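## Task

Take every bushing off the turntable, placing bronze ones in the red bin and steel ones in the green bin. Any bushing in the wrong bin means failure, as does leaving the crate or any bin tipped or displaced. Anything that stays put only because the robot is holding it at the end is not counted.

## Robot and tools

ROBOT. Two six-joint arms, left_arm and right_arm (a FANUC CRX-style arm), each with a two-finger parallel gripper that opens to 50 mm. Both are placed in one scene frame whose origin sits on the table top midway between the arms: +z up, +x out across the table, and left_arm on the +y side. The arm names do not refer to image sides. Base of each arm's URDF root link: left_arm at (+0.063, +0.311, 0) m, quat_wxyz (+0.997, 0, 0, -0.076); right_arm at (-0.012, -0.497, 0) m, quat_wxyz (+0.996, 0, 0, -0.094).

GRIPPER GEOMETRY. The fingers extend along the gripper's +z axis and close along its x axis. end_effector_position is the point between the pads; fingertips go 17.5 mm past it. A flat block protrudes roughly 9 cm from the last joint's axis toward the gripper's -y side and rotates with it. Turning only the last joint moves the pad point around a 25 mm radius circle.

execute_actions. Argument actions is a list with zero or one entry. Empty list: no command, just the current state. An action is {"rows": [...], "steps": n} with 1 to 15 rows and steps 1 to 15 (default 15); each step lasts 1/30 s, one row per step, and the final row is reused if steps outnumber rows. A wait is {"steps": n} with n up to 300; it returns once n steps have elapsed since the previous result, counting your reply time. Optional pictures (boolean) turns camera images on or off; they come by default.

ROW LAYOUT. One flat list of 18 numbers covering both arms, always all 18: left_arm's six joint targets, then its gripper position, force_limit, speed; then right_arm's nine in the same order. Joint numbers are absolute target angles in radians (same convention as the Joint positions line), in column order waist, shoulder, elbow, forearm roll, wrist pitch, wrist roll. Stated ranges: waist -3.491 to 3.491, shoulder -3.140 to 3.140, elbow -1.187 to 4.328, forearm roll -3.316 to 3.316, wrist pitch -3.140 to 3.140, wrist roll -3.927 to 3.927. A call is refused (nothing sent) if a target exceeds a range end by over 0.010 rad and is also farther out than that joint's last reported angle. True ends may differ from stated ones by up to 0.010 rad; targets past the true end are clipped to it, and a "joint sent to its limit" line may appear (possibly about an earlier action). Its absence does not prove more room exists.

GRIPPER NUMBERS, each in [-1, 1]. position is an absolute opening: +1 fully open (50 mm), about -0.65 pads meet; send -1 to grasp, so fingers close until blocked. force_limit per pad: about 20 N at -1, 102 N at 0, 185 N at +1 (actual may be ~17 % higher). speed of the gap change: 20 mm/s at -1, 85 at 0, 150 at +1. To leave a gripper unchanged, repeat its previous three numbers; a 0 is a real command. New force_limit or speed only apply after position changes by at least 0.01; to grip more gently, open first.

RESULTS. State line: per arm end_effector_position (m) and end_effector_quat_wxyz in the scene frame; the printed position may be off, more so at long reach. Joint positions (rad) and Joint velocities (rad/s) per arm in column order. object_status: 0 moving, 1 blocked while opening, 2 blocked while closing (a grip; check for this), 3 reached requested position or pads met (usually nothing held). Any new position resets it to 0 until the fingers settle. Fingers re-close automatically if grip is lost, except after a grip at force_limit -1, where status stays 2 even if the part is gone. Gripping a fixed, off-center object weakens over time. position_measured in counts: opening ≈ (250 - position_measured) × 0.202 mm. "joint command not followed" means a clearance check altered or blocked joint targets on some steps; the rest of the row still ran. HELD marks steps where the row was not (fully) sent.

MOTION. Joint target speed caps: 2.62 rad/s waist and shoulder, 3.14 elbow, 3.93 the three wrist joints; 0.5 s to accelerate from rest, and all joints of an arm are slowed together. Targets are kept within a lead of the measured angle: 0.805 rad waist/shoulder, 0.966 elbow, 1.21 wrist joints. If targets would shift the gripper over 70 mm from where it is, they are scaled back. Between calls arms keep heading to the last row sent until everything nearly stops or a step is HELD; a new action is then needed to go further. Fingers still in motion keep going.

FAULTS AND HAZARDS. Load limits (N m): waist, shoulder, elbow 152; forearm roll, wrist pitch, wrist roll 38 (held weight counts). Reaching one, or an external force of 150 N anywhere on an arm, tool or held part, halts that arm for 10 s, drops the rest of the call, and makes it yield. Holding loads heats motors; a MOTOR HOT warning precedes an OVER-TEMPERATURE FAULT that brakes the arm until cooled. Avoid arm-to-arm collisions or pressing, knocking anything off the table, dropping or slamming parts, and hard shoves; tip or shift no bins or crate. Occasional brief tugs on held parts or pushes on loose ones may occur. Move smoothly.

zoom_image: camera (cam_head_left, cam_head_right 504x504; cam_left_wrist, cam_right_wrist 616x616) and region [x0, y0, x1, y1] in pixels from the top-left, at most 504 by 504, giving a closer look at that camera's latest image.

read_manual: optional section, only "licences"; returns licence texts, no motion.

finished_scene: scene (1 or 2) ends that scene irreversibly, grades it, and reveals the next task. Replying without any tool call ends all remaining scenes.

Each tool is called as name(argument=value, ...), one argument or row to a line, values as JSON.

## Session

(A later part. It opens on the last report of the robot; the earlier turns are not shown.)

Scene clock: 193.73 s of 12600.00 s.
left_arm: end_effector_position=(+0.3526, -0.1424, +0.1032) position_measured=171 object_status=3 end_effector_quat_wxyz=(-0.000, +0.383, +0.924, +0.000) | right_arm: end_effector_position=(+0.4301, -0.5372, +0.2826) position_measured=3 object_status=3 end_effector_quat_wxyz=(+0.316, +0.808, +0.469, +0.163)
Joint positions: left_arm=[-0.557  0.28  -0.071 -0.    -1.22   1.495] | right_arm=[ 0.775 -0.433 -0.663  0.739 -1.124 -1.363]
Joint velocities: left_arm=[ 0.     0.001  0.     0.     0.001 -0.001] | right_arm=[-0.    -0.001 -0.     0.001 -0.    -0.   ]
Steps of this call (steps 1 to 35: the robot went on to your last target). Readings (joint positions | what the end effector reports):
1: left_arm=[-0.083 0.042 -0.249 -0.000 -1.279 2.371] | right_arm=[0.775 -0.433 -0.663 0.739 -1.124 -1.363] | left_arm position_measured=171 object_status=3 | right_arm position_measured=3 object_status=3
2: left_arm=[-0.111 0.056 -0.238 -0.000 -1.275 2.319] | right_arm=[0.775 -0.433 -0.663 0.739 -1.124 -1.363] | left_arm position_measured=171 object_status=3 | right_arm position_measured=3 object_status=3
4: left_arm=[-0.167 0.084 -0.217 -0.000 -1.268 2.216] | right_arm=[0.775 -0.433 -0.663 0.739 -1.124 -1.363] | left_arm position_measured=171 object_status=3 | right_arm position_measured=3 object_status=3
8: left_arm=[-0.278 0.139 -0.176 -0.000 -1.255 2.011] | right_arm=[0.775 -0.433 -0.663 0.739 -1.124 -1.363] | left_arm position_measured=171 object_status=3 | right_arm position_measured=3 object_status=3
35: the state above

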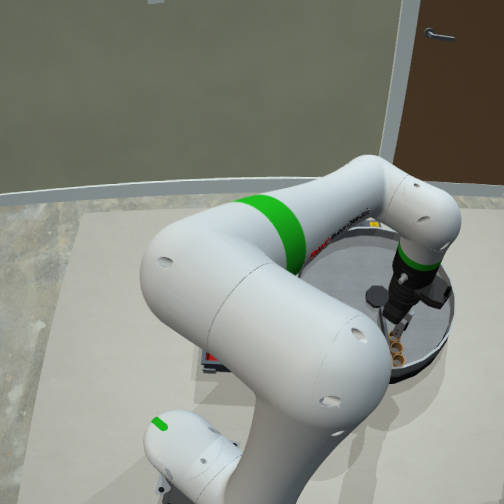

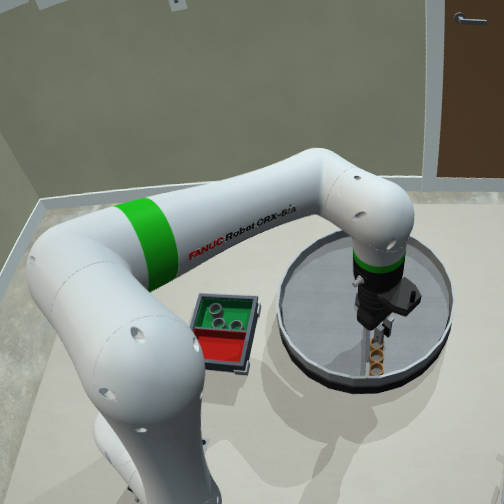

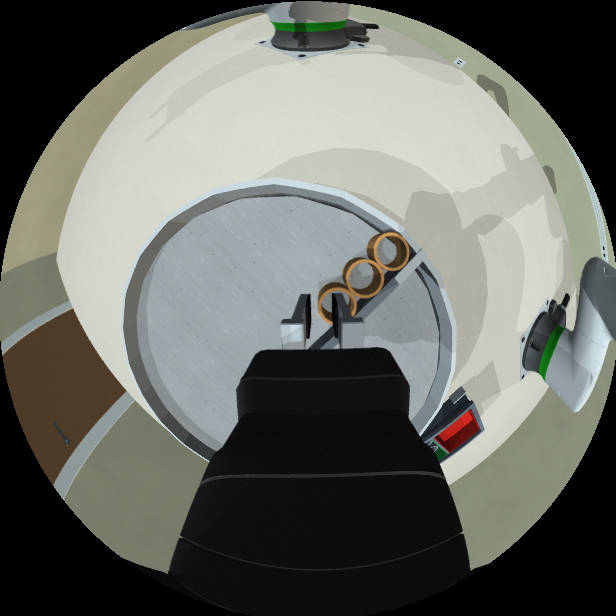

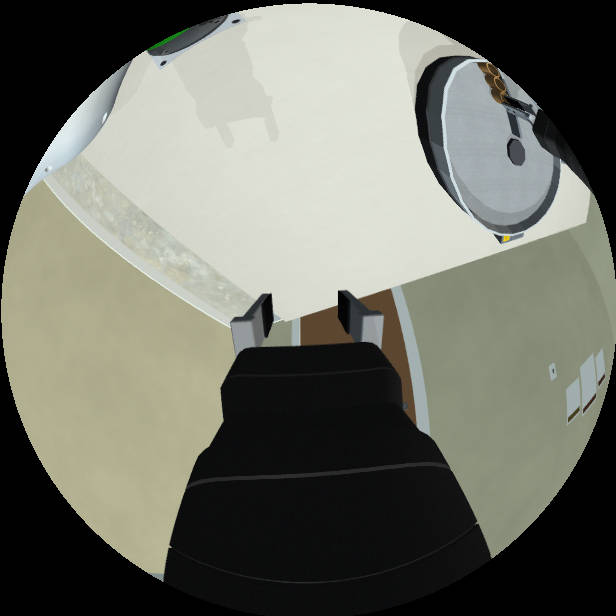

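execute_actions(
  actions=[
    {"rows":[[-0.5543,0.2798,-0.0712,0,-1.2198,1.4947,-0.12,-0.5,0,0.775,-0.433,-0.663,0.739,-1.124,-1.363,1,0,0]],"steps":6},
  ],
  pictures=false,
)

execute_actions(
  actions=[
    {"rows":[[-0.5543,0.3008,-0.1022,0,-1.1678,1.4947,-0.12,-0.5,0,0.775,-0.433,-0.663,0.739,-1.124,-1.363,1,0,0]],"steps":10},
  ],
  pictures=false,
)

execute_actions(
  actions=[
    {"rows":[[-0.5543,0.3008,-0.1022,0,-1.1678,1.4947,-1,-0.5,0,0.775,-0.433,-0.663,0.739,-1.124,-1.363,1,0,0]],"steps":12},
  ],
  pictures=false,
)

execute_actions(
  actions=[
    {"rows":[[-0.5543,0.244,-0.005,0,-1.32,1.4947,-1,-0.5,0,0.775,-0.433,-0.663,0.739,-1.124,-1.363,1,0,0]],"steps":10},
  ],
  pictures=false,
)

execute_actions(
  actions=[
    {"rows":[[0.49,-0.353,-0.551,0,-1.373,1.23,-1,-0.5,0,0.775,-0.433,-0.663,0.739,-1.124,-1.363,1,0,0]]},
  ],
  pictures=false,
)

execute_actions(
  actions=[
    {"steps":28},
  ],
  pictures=false,
)

execute_actions(
  actions=[
    {"rows":[[0.49,-0.259,-0.72,0,-1.11,1.23,-1,-0.5,0,0.775,-0.433,-0.663,0.739,-1.124,-1.363,1,0,0]]},
  ],
  pictures=false,
)

execute_actions(
  actions=[
    {"rows":[[0.49,-0.259,-0.72,0,-1.11,1.23,-0.12,-0.5,0,0.775,-0.433,-0.663,0.739,-1.124,-1.363,1,0,0]],"steps":8},
  ],
)

execute_actions(
  actions=[
    {"rows":[[0.49,-0.353,-0.551,0,-1.373,1.23,-0.12,-0.5,0,0.775,-0.433,-0.663,0.739,-1.124,-1.363,1,0,0]],"steps":12},
  ],
  pictures=false,
)

execute_actions(
  actions=[
    {"rows":[[-0.5944,0.2362,-0.1255,0,-1.2091,1.532,-0.12,-0.5,0,0.775,-0.433,-0.663,0.739,-1.124,-1.363,1,0,0]]},
  ],
  pictures=false,
)

execute_actions(
  actions=[
    {"steps":35},
  ],
)

zoom_image(
  camera="cam_left_wrist",
  region=[240,210,400,370],
)

Scene clock: 211.77 s of 12600.00 s.
left_arm: end_effector_position=(+0.3538, -0.1416, +0.1032) position_measured=171 object_status=3 end_effector_quat_wxyz=(-0.000, +0.382, +0.924, -0.000) | right_arm: end_effector_position=(+0.4301, -0.5372, +0.2826) position_measured=3 object_status=3 end_effector_quat_wxyz=(+0.316, +0.808, +0.469, +0.163)
Joint positions: left_arm=[-0.555  0.28  -0.071  0.    -1.22   1.495] | right_arm=[ 0.775 -0.433 -0.663  0.739 -1.124 -1.363]
Joint velocities: left_arm=[ 0.003 -0.    -0.001 -0.001  0.     0.   ] | right_arm=[ 0.001 -0.    -0.     0.002  0.001  0.   ]
Steps of this call (steps 1 to 15: the robot went on to your last target; steps 16 to 535: nothing new was sent; steps 536 to 541: all 6 steps of this action). Readings (joint positions | what the end effector reports):
536: left_arm=[-0.557 0.280 -0.071 -0.000 -1.220 1.495] | right_arm=[0.775 -0.433 -0.663 0.739 -1.124 -1.363] | left_arm position_measured=171 object_status=3 | right_arm position_measured=3 object_status=3
537: left_arm=[-0.556 0.280 -0.071 0.000 -1.220 1.495] | right_arm=[0.775 -0.433 -0.663 0.739 -1.124 -1.363] | left_arm position_measured=171 object_status=3 | right_arm position_measured=3 object_status=3
539: left_arm=[-0.555 0.280 -0.071 0.000 -1.220 1.495] | right_arm=[0.775 -0.433 -0.663 0.739 -1.124 -1.363] | left_arm position_measured=171 object_status=3 | right_arm position_measured=3 object_status=3
541: the state above

Scene clock: 212.10 s of 12600.00 s.
left_arm: end_effector_position=(+0.3540, -0.1416, +0.0799) position_measured=171 object_status=3 end_effector_quat_wxyz=(-0.000, +0.382, +0.924, -0.000) | right_arm: end_effector_position=(+0.4301, -0.5372, +0.2826) position_measured=3 object_status=3 end_effector_quat_wxyz=(+0.316, +0.808, +0.469, +0.163)
Joint positions: left_arm=[-0.554  0.301 -0.102  0.    -1.168  1.495] | right_arm=[ 0.775 -0.433 -0.663  0.739 -1.124 -1.363]
Joint velocities: left_arm=[-0.    -0.001  0.    -0.     0.001 -0.001] | right_arm=[ 0.    -0.     0.    -0.001 -0.     0.001]
Steps of this call (steps 1 to 10: all 10 steps of this action). Readings (joint positions | what the end effector reports):
1: left_arm=[-0.555 0.280 -0.071 0.000 -1.219 1.495] | right_arm=[0.775 -0.433 -0.663 0.739 -1.124 -1.363] | left_arm position_measured=171 object_status=3 | right_arm position_measured=3 object_status=3
2: left_arm=[-0.554 0.282 -0.075 0.000 -1.213 1.495] | right_arm=[0.775 -0.433 -0.663 0.739 -1.124 -1.363] | left_arm position_measured=171 object_status=3 | right_arm position_measured=3 object_status=3
4: left_arm=[-0.554 0.295 -0.094 0.000 -1.182 1.495] | right_arm=[0.775 -0.433 -0.663 0.739 -1.124 -1.363] | left_arm position_measured=171 object_status=3 | right_arm position_measured=3 object_status=3
8: left_arm=[-0.554 0.301 -0.102 0.000 -1.168 1.495] | right_arm=[0.775 -0.433 -0.663 0.739 -1.124 -1.363] | left_arm position_measured=171 object_status=3 | right_arm position_measured=3 object_status=3
10: the state above

Scene clock: 212.50 s of 12600.00 s.
left_arm: end_effector_position=(+0.3540, -0.1416, +0.0800) position_measured=212 object_status=2 end_effector_quat_wxyz=(-0.000, +0.382, +0.924, -0.000) | right_arm: end_effector_position=(+0.4301, -0.5372, +0.2826) position_measured=3 object_status=3 end_effector_quat_wxyz=(+0.316, +0.808, +0.469, +0.163)
Joint positions: left_arm=[-0.554  0.301 -0.102  0.    -1.168  1.495] | right_arm=[ 0.775 -0.433 -0.663  0.739 -1.124 -1.363]
Joint velocities: left_arm=[ 0.002 -0.    -0.001 -0.     0.    -0.001] | right_arm=[ 0.001  0.    -0.    -0.001 -0.002 -0.   ]
Steps of this call (steps 1 to 12: all 12 steps of this action). Readings (joint positions | what the end effector reports):
1: left_arm=[-0.554 0.301 -0.102 0.000 -1.168 1.495] | right_arm=[0.775 -0.433 -0.663 0.739 -1.124 -1.363] | left_arm position_measured=179 object_status=0 | right_arm position_measured=3 object_status=3
2: left_arm=[-0.554 0.301 -0.102 0.000 -1.168 1.495] | right_arm=[0.775 -0.433 -0.663 0.739 -1.124 -1.363] | left_arm position_measured=193 object_status=0 | right_arm position_measured=3 object_status=3
4: left_arm=[-0.554 0.301 -0.102 0.000 -1.168 1.495] | right_arm=[0.775 -0.433 -0.663 0.739 -1.124 -1.363] | left_arm position_measured=212 object_status=0 | right_arm position_measured=3 object_status=3
8: left_arm=[-0.554 0.301 -0.102 0.000 -1.168 1.495] | right_arm=[0.775 -0.433 -0.663 0.739 -1.124 -1.363] | left_arm position_measured=212 object_status=0 | right_arm position_measured=3 object_status=3
12: the state above

Scene clock: 212.83 s of 12600.00 s.
left_arm: end_effector_position=(+0.3535, -0.1412, +0.1488) position_measured=212 object_status=2 end_effector_quat_wxyz=(+0.001, +0.382, +0.924, -0.000) | right_arm: end_effector_position=(+0.4301, -0.5372, +0.2826) position_measured=3 object_status=3 end_effector_quat_wxyz=(+0.316, +0.808, +0.469, +0.163)
Joint positions: left_arm=[-0.554  0.244 -0.005  0.    -1.32   1.495] | right_arm=[ 0.775 -0.433 -0.663  0.739 -1.124 -1.363]
Joint velocities: left_arm=[-0.001  0.006 -0.001 -0.001 -0.01   0.001] | right_arm=[-0.     0.    -0.     0.001  0.001  0.001]
Steps of this call (steps 1 to 10: all 10 steps of this action). Readings (joint positions | what the end effector reports):
1: left_arm=[-0.554 0.301 -0.102 -0.000 -1.168 1.495] | right_arm=[0.775 -0.433 -0.663 0.739 -1.124 -1.363] | left_arm position_measured=212 object_status=2 | right_arm position_measured=3 object_status=3
2: left_arm=[-0.554 0.299 -0.098 -0.000 -1.174 1.495] | right_arm=[0.775 -0.433 -0.663 0.739 -1.124 -1.363] | left_arm position_measured=212 object_status=2 | right_arm position_measured=3 object_status=3
4: left_arm=[-0.554 0.284 -0.074 -0.000 -1.212 1.495] | right_arm=[0.775 -0.433 -0.663 0.739 -1.124 -1.363] | left_arm position_measured=212 object_status=2 | right_arm position_measured=3 object_status=3
8: left_arm=[-0.554 0.246 -0.009 0.000 -1.313 1.495] | right_arm=[0.775 -0.433 -0.663 0.739 -1.124 -1.363] | left_arm position_measured=212 object_status=2 | right_arm position_measured=3 object_status=3
10: the state above

Scene clock: 213.33 s of 12600.00 s.
left_arm: end_effector_position=(+0.4065, +0.0227, +0.1687) position_measured=212 object_status=2 end_effector_quat_wxyz=(+0.000, +0.259, +0.966, -0.000) | right_arm: end_effector_position=(+0.4301, -0.5372, +0.2826) position_measured=3 object_status=3 end_effector_quat_wxyz=(+0.316, +0.808, +0.469, +0.163)
Joint positions: left_arm=[-0.193  0.016 -0.214  0.    -1.34   1.394] | right_arm=[ 0.775 -0.433 -0.663  0.739 -1.124 -1.363]
Joint velocities: left_arm=[ 0.981 -0.532 -0.482 -0.    -0.047 -0.235] | right_arm=[-0.    -0.     0.     0.002  0.    -0.002]
Steps of this call (steps 1 to 15: all 15 steps of this action). Readings (joint positions | what the end effector reports):
1: left_arm=[-0.554 0.244 -0.005 0.000 -1.320 1.495] | right_arm=[0.775 -0.433 -0.663 0.739 -1.124 -1.363] | left_arm position_measured=212 object_status=2 | right_arm position_measured=3 object_status=3
2: left_arm=[-0.550 0.241 -0.008 0.000 -1.320 1.493] | right_arm=[0.775 -0.433 -0.663 0.739 -1.124 -1.363] | left_arm position_measured=212 object_status=2 | right_arm position_measured=3 object_status=3
4: left_arm=[-0.525 0.222 -0.026 0.000 -1.322 1.485] | right_arm=[0.775 -0.433 -0.663 0.739 -1.124 -1.363] | left_arm position_measured=212 object_status=2 | right_arm position_measured=3 object_status=3
8: left_arm=[-0.416 0.145 -0.097 0.000 -1.329 1.451] | right_arm=[0.775 -0.433 -0.663 0.739 -1.124 -1.363] | left_arm position_measured=212 object_status=2 | right_arm position_measured=3 object_status=3
15: the state above

Scene clock: 214.27 s of 12600.00 s.
left_arm: end_effector_position=(+0.3699, +0.2557, +0.1571) position_measured=212 object_status=2 end_effector_quat_wxyz=(-0.000, +0.002, +1.000, -0.000) | right_arm: end_effector_position=(+0.4301, -0.5372, +0.2826) position_measured=3 object_status=3 end_effector_quat_wxyz=(+0.316, +0.808, +0.469, +0.163)
Joint positions: left_arm=[ 0.49  -0.353 -0.551 -0.    -1.373  1.23 ] | right_arm=[ 0.775 -0.433 -0.663  0.739 -1.124 -1.363]
Joint velocities: left_arm=[ 0.002 -0.001  0.    -0.     0.    -0.001] | right_arm=[-0.001 -0.    -0.     0.     0.    -0.002]
Steps of this call (steps 1 to 28: the robot went on to your last target). Readings (joint positions | what the end effector reports):
1: left_arm=[-0.160 -0.002 -0.231 0.000 -1.342 1.386] | right_arm=[0.775 -0.433 -0.663 0.739 -1.124 -1.363] | left_arm position_measured=212 object_status=2 | right_arm position_measured=3 object_status=3
2: left_arm=[-0.126 -0.020 -0.247 0.000 -1.343 1.378] | right_arm=[0.775 -0.433 -0.663 0.739 -1.124 -1.363] | left_arm position_measured=212 object_status=2 | right_arm position_measured=3 object_status=3
4: left_arm=[-0.057 -0.057 -0.281 0.000 -1.347 1.361] | right_arm=[0.775 -0.433 -0.663 0.739 -1.124 -1.363] | left_arm position_measured=212 object_status=2 | right_arm position_measured=3 object_status=3
8: left_arm=[0.086 -0.135 -0.352 0.000 -1.354 1.327] | right_arm=[0.775 -0.433 -0.663 0.739 -1.124 -1.363] | left_arm position_measured=212 object_status=2 | right_arm position_measured=3 object_status=3
28: the state above

Scene clock: 214.77 s of 12600.00 s.
left_arm: end_effector_position=(+0.3703, +0.2559, +0.0622) position_measured=212 object_status=2 end_effector_quat_wxyz=(+0.000, +0.002, +1.000, +0.000) | right_arm: end_effector_position=(+0.4301, -0.5372, +0.2826) position_measured=3 object_status=3 end_effector_quat_wxyz=(+0.316, +0.808, +0.469, +0.163)
Joint positions: left_arm=[ 0.49  -0.259 -0.72  -0.    -1.11   1.23 ] | right_arm=[ 0.775 -0.433 -0.663  0.739 -1.124 -1.363]
Joint velocities: left_arm=[-0.     0.001 -0.002  0.     0.001  0.   ] | right_arm=[-0.001  0.     0.     0.    -0.001  0.001]
Steps of this call (steps 1 to 15: all 15 steps of this action). Readings (joint positions | what the end effector reports):
1: left_arm=[0.490 -0.353 -0.551 -0.000 -1.373 1.230] | right_arm=[0.775 -0.433 -0.663 0.739 -1.124 -1.363] | left_arm position_measured=212 object_status=2 | right_arm position_measured=3 object_status=3
2: left_arm=[0.490 -0.351 -0.555 -0.000 -1.367 1.230] | right_arm=[0.775 -0.433 -0.663 0.739 -1.124 -1.363] | left_arm position_measured=212 object_status=2 | right_arm position_measured=3 object_status=3
4: left_arm=[0.490 -0.337 -0.579 -0.000 -1.329 1.230] | right_arm=[0.775 -0.433 -0.663 0.739 -1.124 -1.363] | left_arm position_measured=212 object_status=2 | right_arm position_measured=3 object_status=3
8: left_arm=[0.490 -0.283 -0.678 -0.000 -1.177 1.230] | right_arm=[0.775 -0.433 -0.663 0.739 -1.124 -1.363] | left_arm position_measured=212 object_status=2 | right_arm position_measured=3 object_status=3
15: the state above

Scene clock: 215.03 s of 12600.00 s.
left_arm: end_effector_position=(+0.3702, +0.2559, +0.0620) position_measured=171 object_status=0 end_effector_quat_wxyz=(-0.000, +0.002, +1.000, -0.000) | right_arm: end_effector_position=(+0.4301, -0.5372, +0.2826) position_measured=3 object_status=3 end_effector_quat_wxyz=(+0.316, +0.808, +0.469, +0.163)
Joint positions: left_arm=[ 0.49  -0.259 -0.72  -0.    -1.11   1.23 ] | right_arm=[ 0.775 -0.433 -0.663  0.739 -1.124 -1.363]
Joint velocities: left_arm=[ 0.    -0.001  0.001  0.001  0.001 -0.001] | right_arm=[-0.001  0.     0.    -0.     0.     0.   ]
Steps of this call (steps 1 to 8: all 8 steps of this action). Readings (joint positions | what the end effector reports):
1: left_arm=[0.490 -0.259 -0.720 -0.000 -1.110 1.230] | right_arm=[0.775 -0.433 -0.663 0.739 -1.124 -1.363] | left_arm position_measured=204 object_status=0 | right_arm position_measured=3 object_status=3
2: left_arm=[0.490 -0.259 -0.720 -0.000 -1.110 1.230] | right_arm=[0.775 -0.433 -0.663 0.739 -1.124 -1.363] | left_arm position_measured=190 object_status=0 | right_arm position_measured=3 object_status=3
4: left_arm=[0.490 -0.259 -0.720 -0.000 -1.110 1.230] | right_arm=[0.775 -0.433 -0.663 0.739 -1.124 -1.363] | left_arm position_measured=171 object_status=0 | right_arm position_measured=3 object_status=3
8: the state above

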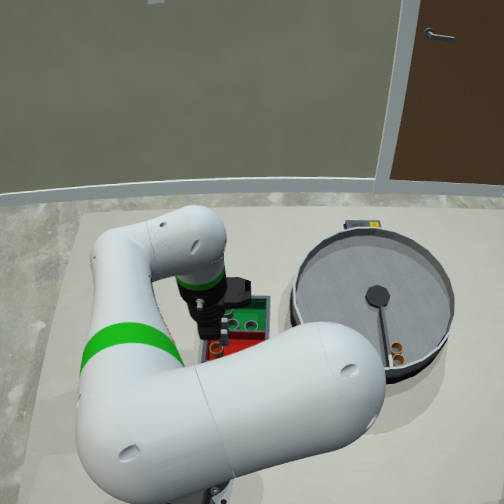

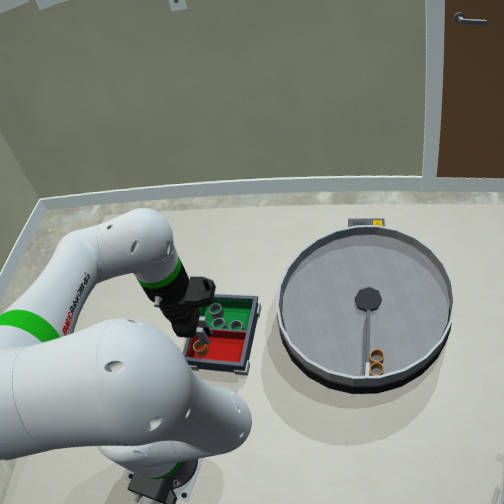

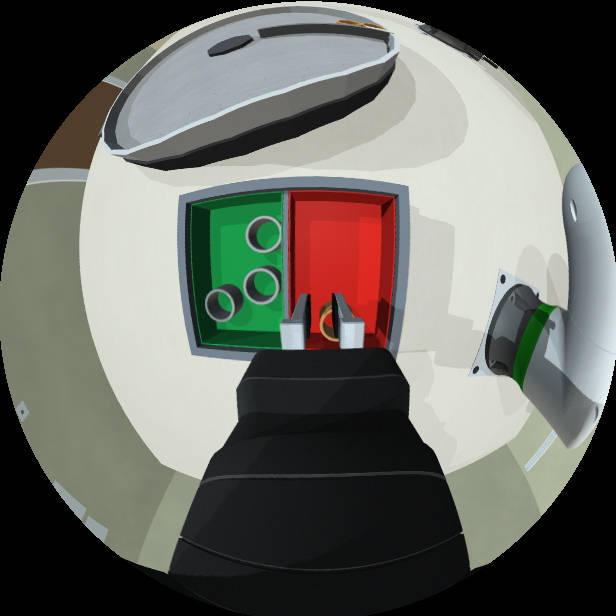

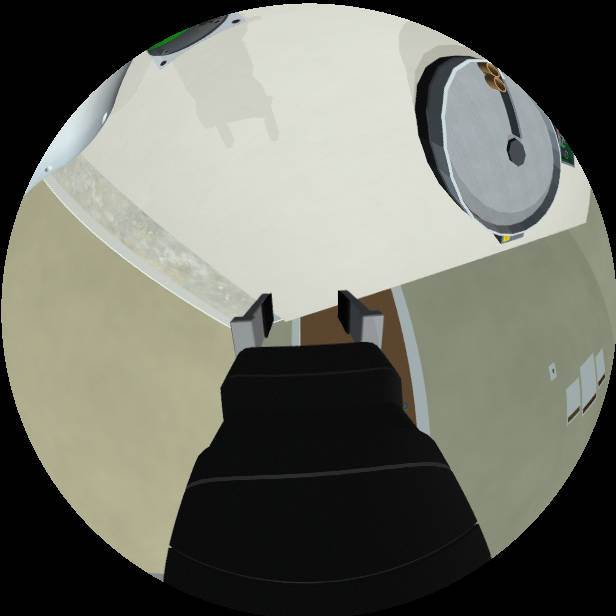

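Scene clock: 215.43 s of 12600.00 s.
left_arm: end_effector_position=(+0.3700, +0.2558, +0.1569) position_measured=171 object_status=3 end_effector_quat_wxyz=(+0.000, +0.002, +1.000, -0.000) | right_arm: end_effector_position=(+0.4301, -0.5372, +0.2826) position_measured=3 object_status=3 end_effector_quat_wxyz=(+0.316, +0.808, +0.469, +0.163)
Joint positions: left_arm=[ 0.49  -0.353 -0.551  0.    -1.372  1.23 ] | right_arm=[ 0.775 -0.433 -0.663  0.739 -1.124 -1.363]
Joint velocities: left_arm=[ 0.    -0.007  0.017 -0.    -0.036 -0.001] | right_arm=[-0. -0. -0.  0.  0. -0.]
Steps of this call (steps 1 to 12: all 12 steps of this action). Readings (joint positions | what the end effector reports):
1: left_arm=[0.490 -0.259 -0.720 -0.000 -1.110 1.230] | right_arm=[0.775 -0.433 -0.663 0.739 -1.124 -1.363] | left_arm position_measured=171 object_status=0 | right_arm position_measured=3 object_status=3
2: left_arm=[0.490 -0.261 -0.716 -0.000 -1.116 1.230] | right_arm=[0.775 -0.433 -0.663 0.739 -1.124 -1.363] | left_arm position_measured=171 object_status=0 | right_arm position_measured=3 object_status=3
4: left_arm=[0.490 -0.275 -0.692 -0.000 -1.154 1.230] | right_arm=[0.775 -0.433 -0.663 0.739 -1.124 -1.363] | left_arm position_measured=171 object_status=3 | right_arm position_measured=3 object_status=3
8: left_arm=[0.490 -0.329 -0.594 0.000 -1.306 1.230] | right_arm=[0.775 -0.433 -0.663 0.739 -1.124 -1.363] | left_arm position_measured=171 object_status=3 | right_arm position_measured=3 object_status=3
12: the state above

Scene clock: 215.93 s of 12600.00 s.
left_arm: end_effector_position=(+0.4194, +0.1307, +0.1509) position_measured=171 object_status=3 end_effector_quat_wxyz=(+0.001, +0.141, +0.990, +0.000) | right_arm: end_effector_position=(+0.4301, -0.5372, +0.2826) position_measured=3 object_status=3 end_effector_quat_wxyz=(+0.316, +0.808, +0.469, +0.163)
Joint positions: left_arm=[ 0.082 -0.102 -0.37   0.    -1.3    1.358] | right_arm=[ 0.775 -0.433 -0.663  0.739 -1.124 -1.363]
Joint velocities: left_arm=[-1.052  0.526  0.381  0.001  0.141  0.27 ] | right_arm=[ 0.001 -0.    -0.     0.001 -0.    -0.002]
Steps of this call (steps 1 to 15: all 15 steps of this action). Readings (joint positions | what the end effector reports):
1: left_arm=[0.490 -0.353 -0.551 0.000 -1.373 1.230] | right_arm=[0.775 -0.433 -0.663 0.739 -1.124 -1.363] | left_arm position_measured=171 object_status=3 | right_arm position_measured=3 object_status=3
2: left_arm=[0.486 -0.350 -0.549 0.000 -1.372 1.231] | right_arm=[0.775 -0.433 -0.663 0.739 -1.124 -1.363] | left_arm position_measured=171 object_status=3 | right_arm position_measured=3 object_status=3
4: left_arm=[0.461 -0.331 -0.536 0.000 -1.364 1.241] | right_arm=[0.775 -0.433 -0.663 0.739 -1.124 -1.363] | left_arm position_measured=171 object_status=3 | right_arm position_measured=3 object_status=3
8: left_arm=[0.341 -0.246 -0.474 0.000 -1.339 1.284] | right_arm=[0.775 -0.433 -0.663 0.739 -1.124 -1.363] | left_arm position_measured=171 object_status=3 | right_arm position_measured=3 object_status=3
15: the state above

Scene clock: 217.10 s of 12600.00 s.
left_arm: end_effector_position=(+0.3224, -0.1407, +0.1035) position_measured=171 object_status=3 end_effector_quat_wxyz=(+0.000, +0.383, +0.924, +0.000) | right_arm: end_effector_position=(+0.4301, -0.5372, +0.2826) position_measured=3 object_status=3 end_effector_quat_wxyz=(+0.316, +0.808, +0.469, +0.163)
Joint positions: left_arm=[-0.594  0.236 -0.126 -0.    -1.209  1.532] | right_arm=[ 0.775 -0.433 -0.663  0.739 -1.124 -1.363]
Joint velocities: left_arm=[-0.001  0.     0.001  0.    -0.     0.001] | right_arm=[ 0.001 -0.     0.    -0.001  0.001 -0.001]
Steps of this call (steps 1 to 35: the robot went on to your last target). Readings (joint positions | what the end effector reports):
1: left_arm=[0.047 -0.084 -0.357 0.000 -1.296 1.367] | right_arm=[0.775 -0.433 -0.663 0.739 -1.124 -1.363] | left_arm position_measured=171 object_status=3 | right_arm position_measured=3 object_status=3
2: left_arm=[0.012 -0.067 -0.345 0.000 -1.291 1.376] | right_arm=[0.775 -0.433 -0.663 0.739 -1.124 -1.363] | left_arm position_measured=171 object_status=3 | right_arm position_measured=3 object_status=3
4: left_arm=[-0.057 -0.032 -0.320 0.000 -1.282 1.394] | right_arm=[0.775 -0.433 -0.663 0.739 -1.124 -1.363] | left_arm position_measured=171 object_status=3 | right_arm position_measured=3 object_status=3
8: left_arm=[-0.191 0.034 -0.272 0.000 -1.264 1.428] | right_arm=[0.775 -0.433 -0.663 0.739 -1.124 -1.363] | left_arm position_measured=171 object_status=3 | right_arm position_measured=3 object_status=3
35: the state above

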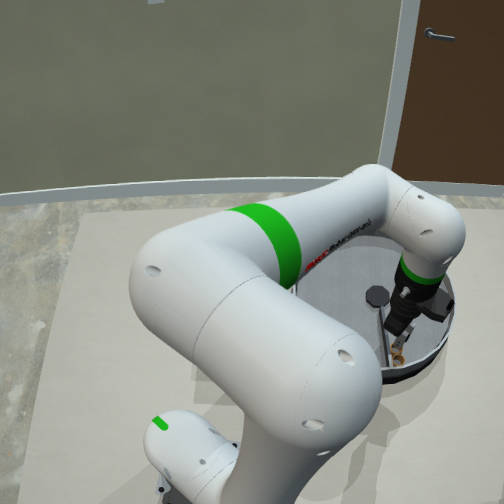

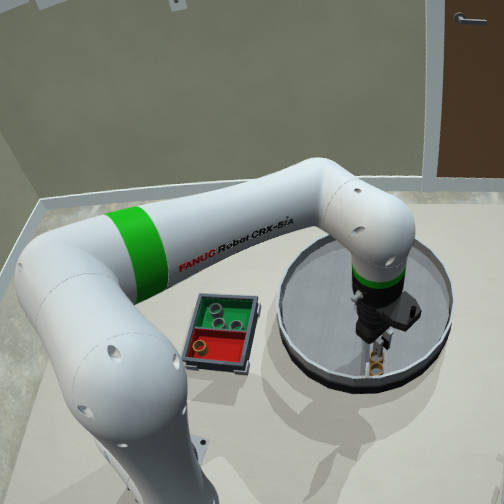

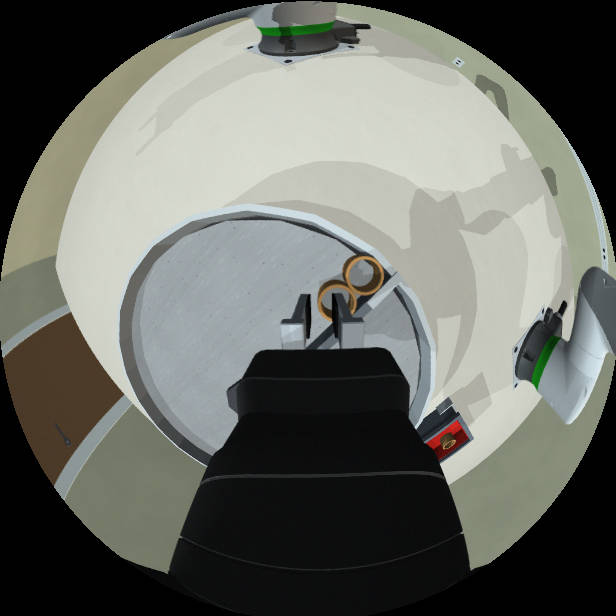

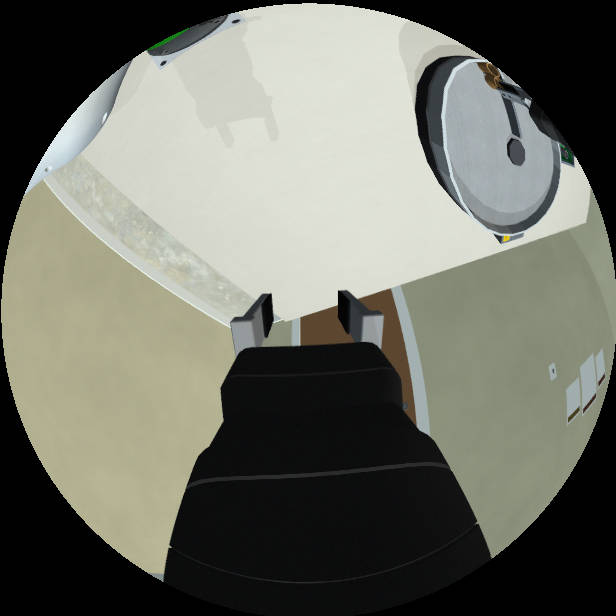

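Region (240, 210, 400, 370) of cam_left_wrist's 616x616 image, scaled by 3.150, with more detail than that image has.

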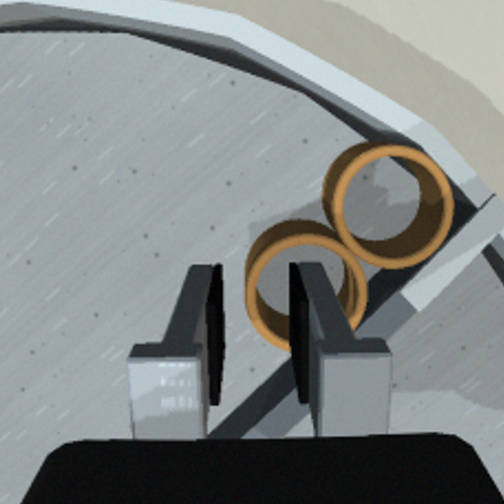

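execute_actions(
  actions=[
    {"rows":[[-0.596,0.2362,-0.1255,0,-1.2091,1.532,-0.12,-0.5,0,0.775,-0.433,-0.663,0.739,-1.124,-1.363,1,0,0]],"steps":6},
  ],
  pictures=false,
)

execute_actions(
  actions=[
    {"rows":[[-0.596,0.2577,-0.1565,0,-1.1566,1.532,-0.12,-0.5,0,0.775,-0.433,-0.663,0.739,-1.124,-1.363,1,0,0]],"steps":10},
  ],
  pictures=false,
)

execute_actions(
  actions=[
    {"rows":[[-0.596,0.2577,-0.1565,0,-1.1566,1.532,-1,-0.5,0,0.775,-0.433,-0.663,0.739,-1.124,-1.363,1,0,0]],"steps":12},
  ],
  pictures=false,
)

execute_actions(
  actions=[
    {"rows":[[-0.596,0.2,-0.058,0,-1.313,1.532,-1,-0.5,0,0.775,-0.433,-0.663,0.739,-1.124,-1.363,1,0,0]],"steps":10},
  ],
  pictures=false,
)

execute_actions(
  actions=[
    {"rows":[[0.38,-0.353,-0.551,0,-1.373,1.4,-1,-0.5,0,0.775,-0.433,-0.663,0.739,-1.124,-1.363,1,0,0]]},
  ],
  pictures=false,
)

execute_actions(
  actions=[
    {"steps":26},
  ],
  pictures=false,
)

execute_actions(
  actions=[
    {"rows":[[0.38,-0.259,-0.72,0,-1.11,1.4,-1,-0.5,0,0.775,-0.433,-0.663,0.739,-1.124,-1.363,1,0,0]]},
  ],
  pictures=false,
)

execute_actions(
  actions=[
    {"rows":[[0.38,-0.259,-0.72,0,-1.11,1.4,-0.12,-0.5,0,0.775,-0.433,-0.663,0.739,-1.124,-1.363,1,0,0]],"steps":8},
  ],
  pictures=false,
)

execute_actions(
  actions=[
    {"rows":[[0.38,-0.353,-0.551,0,-1.373,1.4,-0.12,-0.5,0,0.775,-0.433,-0.663,0.739,-1.124,-1.363,1,0,0]],"steps":12},
  ],
  pictures=false,
)

execute_actions(
  actions=[
    {"rows":[[-0.6398,0.1984,-0.1717,0,-1.2007,1.577,-0.12,-0.5,0,0.775,-0.433,-0.663,0.739,-1.124,-1.363,1,0,0]]},
  ],
  pictures=false,
)

execute_actions(
  actions=[
    {"steps":35},
  ],
)

zoom_image(
  camera="cam_left_wrist",
  region=[240,210,400,370],
)

Scene clock: 232.67 s of 12600.00 s.
left_arm: end_effector_position=(+0.3217, -0.1411, +0.1035) position_measured=171 object_status=3 end_effector_quat_wxyz=(-0.000, +0.384, +0.923, -0.000) | right_arm: end_effector_position=(+0.4301, -0.5372, +0.2826) position_measured=3 object_status=3 end_effector_quat_wxyz=(+0.316, +0.808, +0.469, +0.163)
Joint positions: left_arm=[-0.596  0.236 -0.125  0.    -1.209  1.532] | right_arm=[ 0.775 -0.433 -0.663  0.739 -1.124 -1.363]
Joint velocities: left_arm=[-0.    -0.001  0.     0.     0.    -0.001] | right_arm=[ 0.    -0.     0.    -0.    -0.001  0.   ]
Steps of this call (steps 1 to 15: the robot went on to your last target; steps 16 to 461: nothing new was sent; steps 462 to 467: all 6 steps of this action). Readings (joint positions | what the end effector reports):
462: left_arm=[-0.595 0.236 -0.125 0.000 -1.209 1.532] | right_arm=[0.775 -0.433 -0.663 0.739 -1.124 -1.363] | left_arm position_measured=171 object_status=3 | right_arm position_measured=3 object_status=3
463: left_arm=[-0.595 0.236 -0.125 0.000 -1.209 1.532] | right_arm=[0.775 -0.433 -0.663 0.739 -1.124 -1.363] | left_arm position_measured=171 object_status=3 | right_arm position_measured=3 object_status=3
465: left_arm=[-0.596 0.236 -0.125 0.000 -1.209 1.532] | right_arm=[0.775 -0.433 -0.663 0.739 -1.124 -1.363] | left_arm position_measured=171 object_status=3 | right_arm position_measured=3 object_status=3
467: the state above

Scene clock: 233.00 s of 12600.00 s.
left_arm: end_effector_position=(+0.3216, -0.1411, +0.0804) position_measured=171 object_status=3 end_effector_quat_wxyz=(-0.000, +0.384, +0.923, -0.000) | right_arm: end_effector_position=(+0.4301, -0.5372, +0.2826) position_measured=3 object_status=3 end_effector_quat_wxyz=(+0.316, +0.808, +0.469, +0.163)
Joint positions: left_arm=[-0.596  0.258 -0.156  0.    -1.157  1.532] | right_arm=[ 0.775 -0.433 -0.663  0.739 -1.124 -1.363]
Joint velocities: left_arm=[ 0.    -0.001  0.001 -0.    -0.001 -0.   ] | right_arm=[ 0.001  0.     0.    -0.001  0.001  0.002]
Steps of this call (steps 1 to 10: all 10 steps of this action). Readings (joint positions | what the end effector reports):
1: left_arm=[-0.596 0.236 -0.126 0.000 -1.209 1.532] | right_arm=[0.775 -0.433 -0.663 0.739 -1.124 -1.363] | left_arm position_measured=171 object_status=3 | right_arm position_measured=3 object_status=3
2: left_arm=[-0.596 0.239 -0.129 0.000 -1.202 1.532] | right_arm=[0.775 -0.433 -0.663 0.739 -1.124 -1.363] | left_arm position_measured=171 object_status=3 | right_arm position_measured=3 object_status=3
4: left_arm=[-0.596 0.252 -0.148 0.000 -1.171 1.532] | right_arm=[0.775 -0.433 -0.663 0.739 -1.124 -1.363] | left_arm position_measured=171 object_status=3 | right_arm position_measured=3 object_status=3
8: left_arm=[-0.596 0.258 -0.156 0.000 -1.157 1.532] | right_arm=[0.775 -0.433 -0.663 0.739 -1.124 -1.363] | left_arm position_measured=171 object_status=3 | right_arm position_measured=3 object_status=3
10: the state above

Scene clock: 233.40 s of 12600.00 s.
left_arm: end_effector_position=(+0.3217, -0.1411, +0.0804) position_measured=213 object_status=2 end_effector_quat_wxyz=(+0.000, +0.384, +0.923, -0.000) | right_arm: end_effector_position=(+0.4301, -0.5372, +0.2826) position_measured=3 object_status=3 end_effector_quat_wxyz=(+0.316, +0.808, +0.469, +0.163)
Joint positions: left_arm=[-0.596  0.258 -0.156  0.    -1.157  1.532] | right_arm=[ 0.775 -0.433 -0.663  0.739 -1.124 -1.363]
Joint velocities: left_arm=[ 0.     0.001  0.001  0.001 -0.    -0.001] | right_arm=[-0.    -0.001  0.    -0.     0.     0.001]
Steps of this call (steps 1 to 12: all 12 steps of this action). Readings (joint positions | what the end effector reports):
1: left_arm=[-0.596 0.258 -0.156 0.000 -1.157 1.532] | right_arm=[0.775 -0.433 -0.663 0.739 -1.124 -1.363] | left_arm position_measured=179 object_status=0 | right_arm position_measured=3 object_status=3
2: left_arm=[-0.596 0.258 -0.156 0.000 -1.157 1.532] | right_arm=[0.775 -0.433 -0.663 0.739 -1.124 -1.363] | left_arm position_measured=193 object_status=0 | right_arm position_measured=3 object_status=3
4: left_arm=[-0.596 0.258 -0.156 0.000 -1.157 1.532] | right_arm=[0.775 -0.433 -0.663 0.739 -1.124 -1.363] | left_arm position_measured=213 object_status=0 | right_arm position_measured=3 object_status=3
8: left_arm=[-0.596 0.258 -0.156 0.000 -1.157 1.532] | right_arm=[0.775 -0.433 -0.663 0.739 -1.124 -1.363] | left_arm position_measured=213 object_status=0 | right_arm position_measured=3 object_status=3
12: the state above

Scene clock: 233.73 s of 12600.00 s.
left_arm: end_effector_position=(+0.3210, -0.1405, +0.1491) position_measured=213 object_status=2 end_effector_quat_wxyz=(-0.000, +0.384, +0.923, -0.000) | right_arm: end_effector_position=(+0.4301, -0.5372, +0.2826) position_measured=3 object_status=3 end_effector_quat_wxyz=(+0.316, +0.808, +0.469, +0.163)
Joint positions: left_arm=[-0.596  0.2   -0.058  0.    -1.313  1.532] | right_arm=[ 0.775 -0.433 -0.663  0.739 -1.124 -1.363]
Joint velocities: left_arm=[-0.     0.004 -0.    -0.001 -0.012  0.002] | right_arm=[ 0.001  0.     0.    -0.     0.    -0.001]
Steps of this call (steps 1 to 10: all 10 steps of this action). Readings (joint positions | what the end effector reports):
1: left_arm=[-0.596 0.258 -0.156 -0.000 -1.157 1.532] | right_arm=[0.775 -0.433 -0.663 0.739 -1.124 -1.363] | left_arm position_measured=213 object_status=2 | right_arm position_measured=3 object_status=3
2: left_arm=[-0.596 0.256 -0.153 -0.000 -1.163 1.532] | right_arm=[0.775 -0.433 -0.663 0.739 -1.124 -1.363] | left_arm position_measured=213 object_status=2 | right_arm position_measured=3 object_status=3
4: left_arm=[-0.596 0.242 -0.129 -0.000 -1.201 1.532] | right_arm=[0.775 -0.433 -0.663 0.739 -1.124 -1.363] | left_arm position_measured=213 object_status=2 | right_arm position_measured=3 object_status=3
8: left_arm=[-0.596 0.203 -0.063 0.000 -1.304 1.532] | right_arm=[0.775 -0.433 -0.663 0.739 -1.124 -1.363] | left_arm position_measured=213 object_status=2 | right_arm position_measured=3 object_status=3
10: the state above

Scene clock: 234.23 s of 12600.00 s.
left_arm: end_effector_position=(+0.3835, +0.0159, +0.1667) position_measured=213 object_status=2 end_effector_quat_wxyz=(-0.001, +0.234, +0.972, +0.000) | right_arm: end_effector_position=(+0.4301, -0.5372, +0.2826) position_measured=3 object_status=3 end_effector_quat_wxyz=(+0.316, +0.808, +0.469, +0.163)
Joint positions: left_arm=[-0.228 -0.02  -0.256  0.    -1.337  1.48 ] | right_arm=[ 0.775 -0.433 -0.663  0.739 -1.124 -1.363]
Joint velocities: left_arm=[ 1.004 -0.55  -0.489  0.001 -0.057 -0.131] | right_arm=[-0.003 -0.     0.     0.    -0.001 -0.001]
Steps of this call (steps 1 to 15: all 15 steps of this action). Readings (joint positions | what the end effector reports):
1: left_arm=[-0.596 0.200 -0.058 0.000 -1.313 1.532] | right_arm=[0.775 -0.433 -0.663 0.739 -1.124 -1.363] | left_arm position_measured=213 object_status=2 | right_arm position_measured=3 object_status=3
2: left_arm=[-0.592 0.197 -0.061 0.000 -1.313 1.532] | right_arm=[0.775 -0.433 -0.663 0.739 -1.124 -1.363] | left_arm position_measured=213 object_status=2 | right_arm position_measured=3 object_status=3
4: left_arm=[-0.567 0.180 -0.077 0.000 -1.315 1.528] | right_arm=[0.775 -0.433 -0.663 0.739 -1.124 -1.363] | left_arm position_measured=213 object_status=2 | right_arm position_measured=3 object_status=3
8: left_arm=[-0.456 0.107 -0.142 0.000 -1.323 1.510] | right_arm=[0.775 -0.433 -0.663 0.739 -1.124 -1.363] | left_arm position_measured=213 object_status=2 | right_arm position_measured=3 object_status=3
15: the state above

Scene clock: 235.10 s of 12600.00 s.
left_arm: end_effector_position=(+0.3663, +0.2223, +0.1571) position_measured=213 object_status=2 end_effector_quat_wxyz=(-0.000, -0.028, +1.000, +0.000) | right_arm: end_effector_position=(+0.4301, -0.5372, +0.2826) position_measured=3 object_status=3 end_effector_quat_wxyz=(+0.316, +0.808, +0.469, +0.163)
Joint positions: left_arm=[ 0.38  -0.353 -0.551 -0.    -1.373  1.4  ] | right_arm=[ 0.775 -0.433 -0.663  0.739 -1.124 -1.363]
Joint velocities: left_arm=[ 0.001 -0.002 -0.001 -0.    -0.001 -0.001] | right_arm=[-0.     0.     0.     0.001 -0.    -0.001]
Steps of this call (steps 1 to 26: the robot went on to your last target). Readings (joint positions | what the end effector reports):
1: left_arm=[-0.193 -0.039 -0.272 0.000 -1.339 1.475] | right_arm=[0.775 -0.433 -0.663 0.739 -1.124 -1.363] | left_arm position_measured=213 object_status=2 | right_arm position_measured=3 object_status=3
2: left_arm=[-0.159 -0.058 -0.289 0.000 -1.341 1.471] | right_arm=[0.775 -0.433 -0.663 0.739 -1.124 -1.363] | left_arm position_measured=213 object_status=2 | right_arm position_measured=3 object_status=3
4: left_arm=[-0.088 -0.097 -0.323 0.000 -1.345 1.461] | right_arm=[0.775 -0.433 -0.663 0.739 -1.124 -1.363] | left_arm position_measured=213 object_status=2 | right_arm position_measured=3 object_status=3
8: left_arm=[0.059 -0.177 -0.395 0.000 -1.354 1.442] | right_arm=[0.775 -0.433 -0.663 0.739 -1.124 -1.363] | left_arm position_measured=213 object_status=2 | right_arm position_measured=3 object_status=3
26: the state above

Scene clock: 235.60 s of 12600.00 s.
left_arm: end_effector_position=(+0.3666, +0.2224, +0.0622) position_measured=213 object_status=2 end_effector_quat_wxyz=(+0.000, -0.028, +1.000, +0.000) | right_arm: end_effector_position=(+0.4301, -0.5372, +0.2826) position_measured=3 object_status=3 end_effector_quat_wxyz=(+0.316, +0.808, +0.469, +0.163)
Joint positions: left_arm=[ 0.38  -0.259 -0.72  -0.    -1.11   1.4  ] | right_arm=[ 0.775 -0.433 -0.663  0.739 -1.124 -1.363]
Joint velocities: left_arm=[ 0.001  0.001 -0.003 -0.     0.001 -0.   ] | right_arm=[-0.001 -0.    -0.    -0.001 -0.     0.001]
Steps of this call (steps 1 to 15: all 15 steps of this action). Readings (joint positions | what the end effector reports):
1: left_arm=[0.380 -0.353 -0.551 -0.000 -1.373 1.400] | right_arm=[0.775 -0.433 -0.663 0.739 -1.124 -1.363] | left_arm position_measured=213 object_status=2 | right_arm position_measured=3 object_status=3
2: left_arm=[0.380 -0.351 -0.555 -0.000 -1.367 1.400] | right_arm=[0.775 -0.433 -0.663 0.739 -1.124 -1.363] | left_arm position_measured=213 object_status=2 | right_arm position_measured=3 object_status=3
4: left_arm=[0.380 -0.337 -0.579 -0.000 -1.329 1.400] | right_arm=[0.775 -0.433 -0.663 0.739 -1.124 -1.363] | left_arm position_measured=213 object_status=2 | right_arm position_measured=3 object_status=3
8: left_arm=[0.380 -0.283 -0.678 -0.000 -1.177 1.400] | right_arm=[0.775 -0.433 -0.663 0.739 -1.124 -1.363] | left_arm position_measured=213 object_status=2 | right_arm position_measured=3 object_status=3
15: the state above

Scene clock: 235.87 s of 12600.00 s.
left_arm: end_effector_position=(+0.3665, +0.2223, +0.0620) position_measured=171 object_status=0 end_effector_quat_wxyz=(-0.000, -0.028, +1.000, -0.000) | right_arm: end_effector_position=(+0.4301, -0.5372, +0.2826) position_measured=3 object_status=3 end_effector_quat_wxyz=(+0.316, +0.808, +0.469, +0.163)
Joint positions: left_arm=[ 0.38  -0.259 -0.72  -0.    -1.11   1.4  ] | right_arm=[ 0.775 -0.433 -0.663  0.739 -1.124 -1.363]
Joint velocities: left_arm=[-0.     0.001 -0.001  0.     0.     0.001] | right_arm=[ 0.     0.    -0.     0.001 -0.001  0.   ]
Steps of this call (steps 1 to 8: all 8 steps of this action). Readings (joint positions | what the end effector reports):
1: left_arm=[0.380 -0.259 -0.720 -0.000 -1.110 1.400] | right_arm=[0.775 -0.433 -0.663 0.739 -1.124 -1.363] | left_arm position_measured=204 object_status=0 | right_arm position_measured=3 object_status=3
2: left_arm=[0.380 -0.259 -0.720 -0.000 -1.110 1.400] | right_arm=[0.775 -0.433 -0.663 0.739 -1.124 -1.363] | left_arm position_measured=190 object_status=0 | right_arm position_measured=3 object_status=3
4: left_arm=[0.380 -0.259 -0.720 -0.000 -1.110 1.400] | right_arm=[0.775 -0.433 -0.663 0.739 -1.124 -1.363] | left_arm position_measured=171 object_status=0 | right_arm position_measured=3 object_status=3
8: the state above

Scene clock: 236.27 s of 12600.00 s.
left_arm: end_effector_position=(+0.3664, +0.2223, +0.1569) position_measured=171 object_status=3 end_effector_quat_wxyz=(+0.000, -0.028, +1.000, -0.000) | right_arm: end_effector_position=(+0.4301, -0.5372, +0.2826) position_measured=3 object_status=3 end_effector_quat_wxyz=(+0.316, +0.808, +0.469, +0.163)
Joint positions: left_arm=[ 0.38  -0.353 -0.551  0.    -1.372  1.4  ] | right_arm=[ 0.775 -0.433 -0.663  0.739 -1.124 -1.363]
Joint velocities: left_arm=[ 0.001 -0.007  0.017  0.    -0.035  0.   ] | right_arm=[ 0.     0.    -0.     0.001 -0.001 -0.002]
Steps of this call (steps 1 to 12: all 12 steps of this action). Readings (joint positions | what the end effector reports):
1: left_arm=[0.380 -0.259 -0.720 -0.000 -1.110 1.400] | right_arm=[0.775 -0.433 -0.663 0.739 -1.124 -1.363] | left_arm position_measured=171 object_status=0 | right_arm position_measured=3 object_status=3
2: left_arm=[0.380 -0.261 -0.716 -0.000 -1.116 1.400] | right_arm=[0.775 -0.433 -0.663 0.739 -1.124 -1.363] | left_arm position_measured=171 object_status=0 | right_arm position_measured=3 object_status=3
4: left_arm=[0.380 -0.275 -0.692 -0.000 -1.154 1.400] | right_arm=[0.775 -0.433 -0.663 0.739 -1.124 -1.363] | left_arm position_measured=171 object_status=3 | right_arm position_measured=3 object_status=3
8: left_arm=[0.380 -0.329 -0.593 0.000 -1.306 1.400] | right_arm=[0.775 -0.433 -0.663 0.739 -1.124 -1.363] | left_arm position_measured=171 object_status=3 | right_arm position_measured=3 object_status=3
12: the state above

Scene clock: 236.77 s of 12600.00 s.
left_arm: end_effector_position=(+0.3950, +0.0919, +0.1482) position_measured=171 object_status=3 end_effector_quat_wxyz=(+0.001, +0.138, +0.990, -0.000) | right_arm: end_effector_position=(+0.4301, -0.5372, +0.2826) position_measured=3 object_status=3 end_effector_quat_wxyz=(+0.316, +0.808, +0.469, +0.163)
Joint positions: left_arm=[-0.03  -0.112 -0.386  0.    -1.295  1.477] | right_arm=[ 0.775 -0.433 -0.663  0.739 -1.124 -1.363]
Joint velocities: left_arm=[-1.056  0.539  0.371  0.     0.164  0.173] | right_arm=[ 0.001 -0.    -0.    -0.002  0.001 -0.001]
Steps of this call (steps 1 to 15: all 15 steps of this action). Readings (joint positions | what the end effector reports):
1: left_arm=[0.380 -0.353 -0.551 0.000 -1.373 1.400] | right_arm=[0.775 -0.433 -0.663 0.739 -1.124 -1.363] | left_arm position_measured=171 object_status=3 | right_arm position_measured=3 object_status=3
2: left_arm=[0.376 -0.350 -0.549 0.000 -1.372 1.400] | right_arm=[0.775 -0.433 -0.663 0.739 -1.124 -1.363] | left_arm position_measured=171 object_status=3 | right_arm position_measured=3 object_status=3
4: left_arm=[0.351 -0.332 -0.537 0.000 -1.364 1.406] | right_arm=[0.775 -0.433 -0.663 0.739 -1.124 -1.363] | left_arm position_measured=171 object_status=3 | right_arm position_measured=3 object_status=3
8: left_arm=[0.231 -0.252 -0.482 0.000 -1.337 1.432] | right_arm=[0.775 -0.433 -0.663 0.739 -1.124 -1.363] | left_arm position_measured=171 object_status=3 | right_arm position_measured=3 object_status=3
15: the state above

Scene clock: 237.93 s of 12600.00 s.
left_arm: end_effector_position=(+0.2909, -0.1411, +0.1034) position_measured=171 object_status=3 end_effector_quat_wxyz=(+0.000, +0.383, +0.924, +0.000) | right_arm: end_effector_position=(+0.4301, -0.5372, +0.2826) position_measured=3 object_status=3 end_effector_quat_wxyz=(+0.316, +0.808, +0.469, +0.163)
Joint positions: left_arm=[-0.64   0.198 -0.172 -0.    -1.201  1.577] | right_arm=[ 0.775 -0.433 -0.663  0.739 -1.124 -1.363]
Joint velocities: left_arm=[-0.001  0.     0.    -0.    -0.     0.001] | right_arm=[-0.001 -0.    -0.     0.     0.     0.   ]
Steps of this call (steps 1 to 35: the robot went on to your last target). Readings (joint positions | what the end effector reports):
1: left_arm=[-0.066 -0.094 -0.374 0.000 -1.290 1.483] | right_arm=[0.775 -0.433 -0.663 0.739 -1.124 -1.363] | left_arm position_measured=171 object_status=3 | right_arm position_measured=3 object_status=3
2: left_arm=[-0.101 -0.076 -0.361 0.000 -1.284 1.488] | right_arm=[0.775 -0.433 -0.663 0.739 -1.124 -1.363] | left_arm position_measured=171 object_status=3 | right_arm position_measured=3 object_status=3
4: left_arm=[-0.170 -0.041 -0.337 0.000 -1.273 1.500] | right_arm=[0.775 -0.433 -0.663 0.739 -1.124 -1.363] | left_arm position_measured=171 object_status=3 | right_arm position_measured=3 object_status=3
8: left_arm=[-0.304 0.027 -0.290 0.000 -1.253 1.522] | right_arm=[0.775 -0.433 -0.663 0.739 -1.124 -1.363] | left_arm position_measured=171 object_status=3 | right_arm position_measured=3 object_status=3
35: the state above

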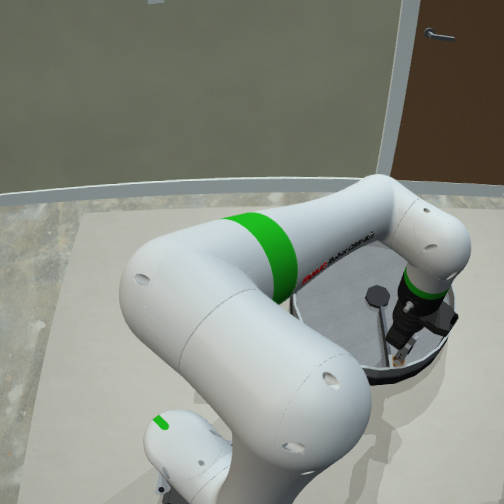

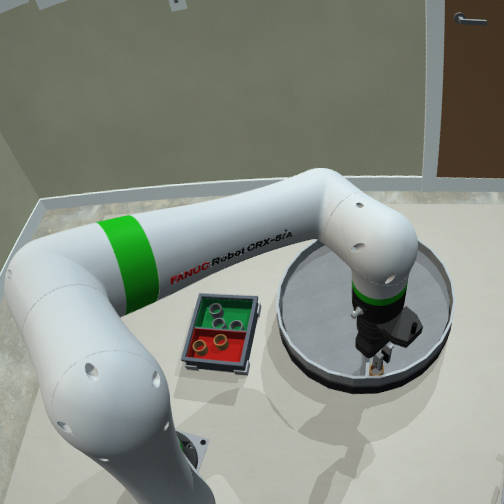

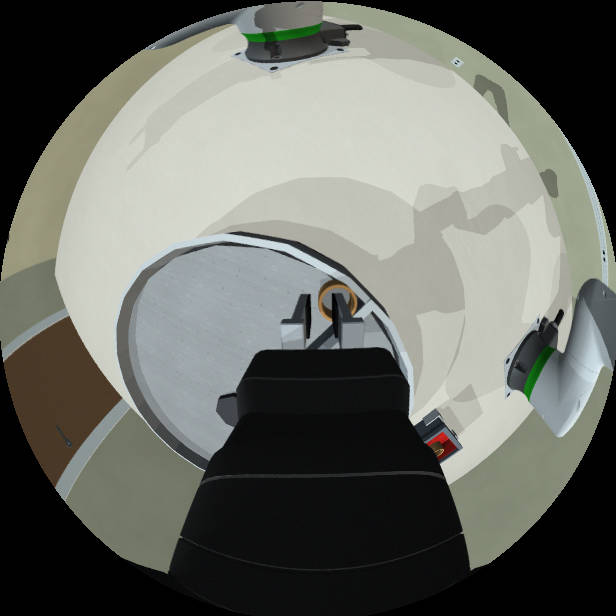

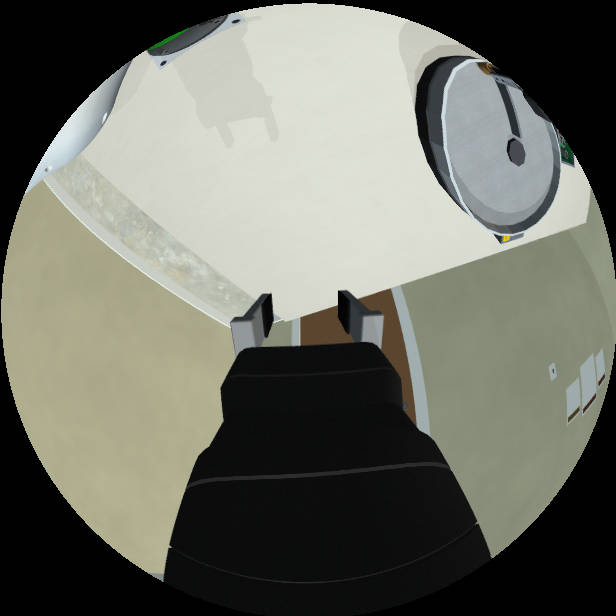

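Region (240, 210, 400, 370) of cam_left_wrist's 616x616 image, scaled by 3.150, with more detail than that image has.

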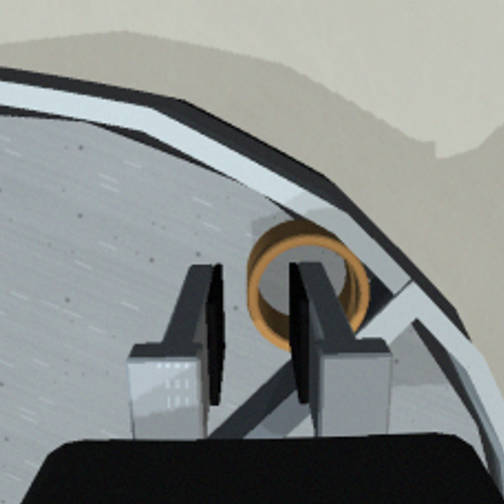

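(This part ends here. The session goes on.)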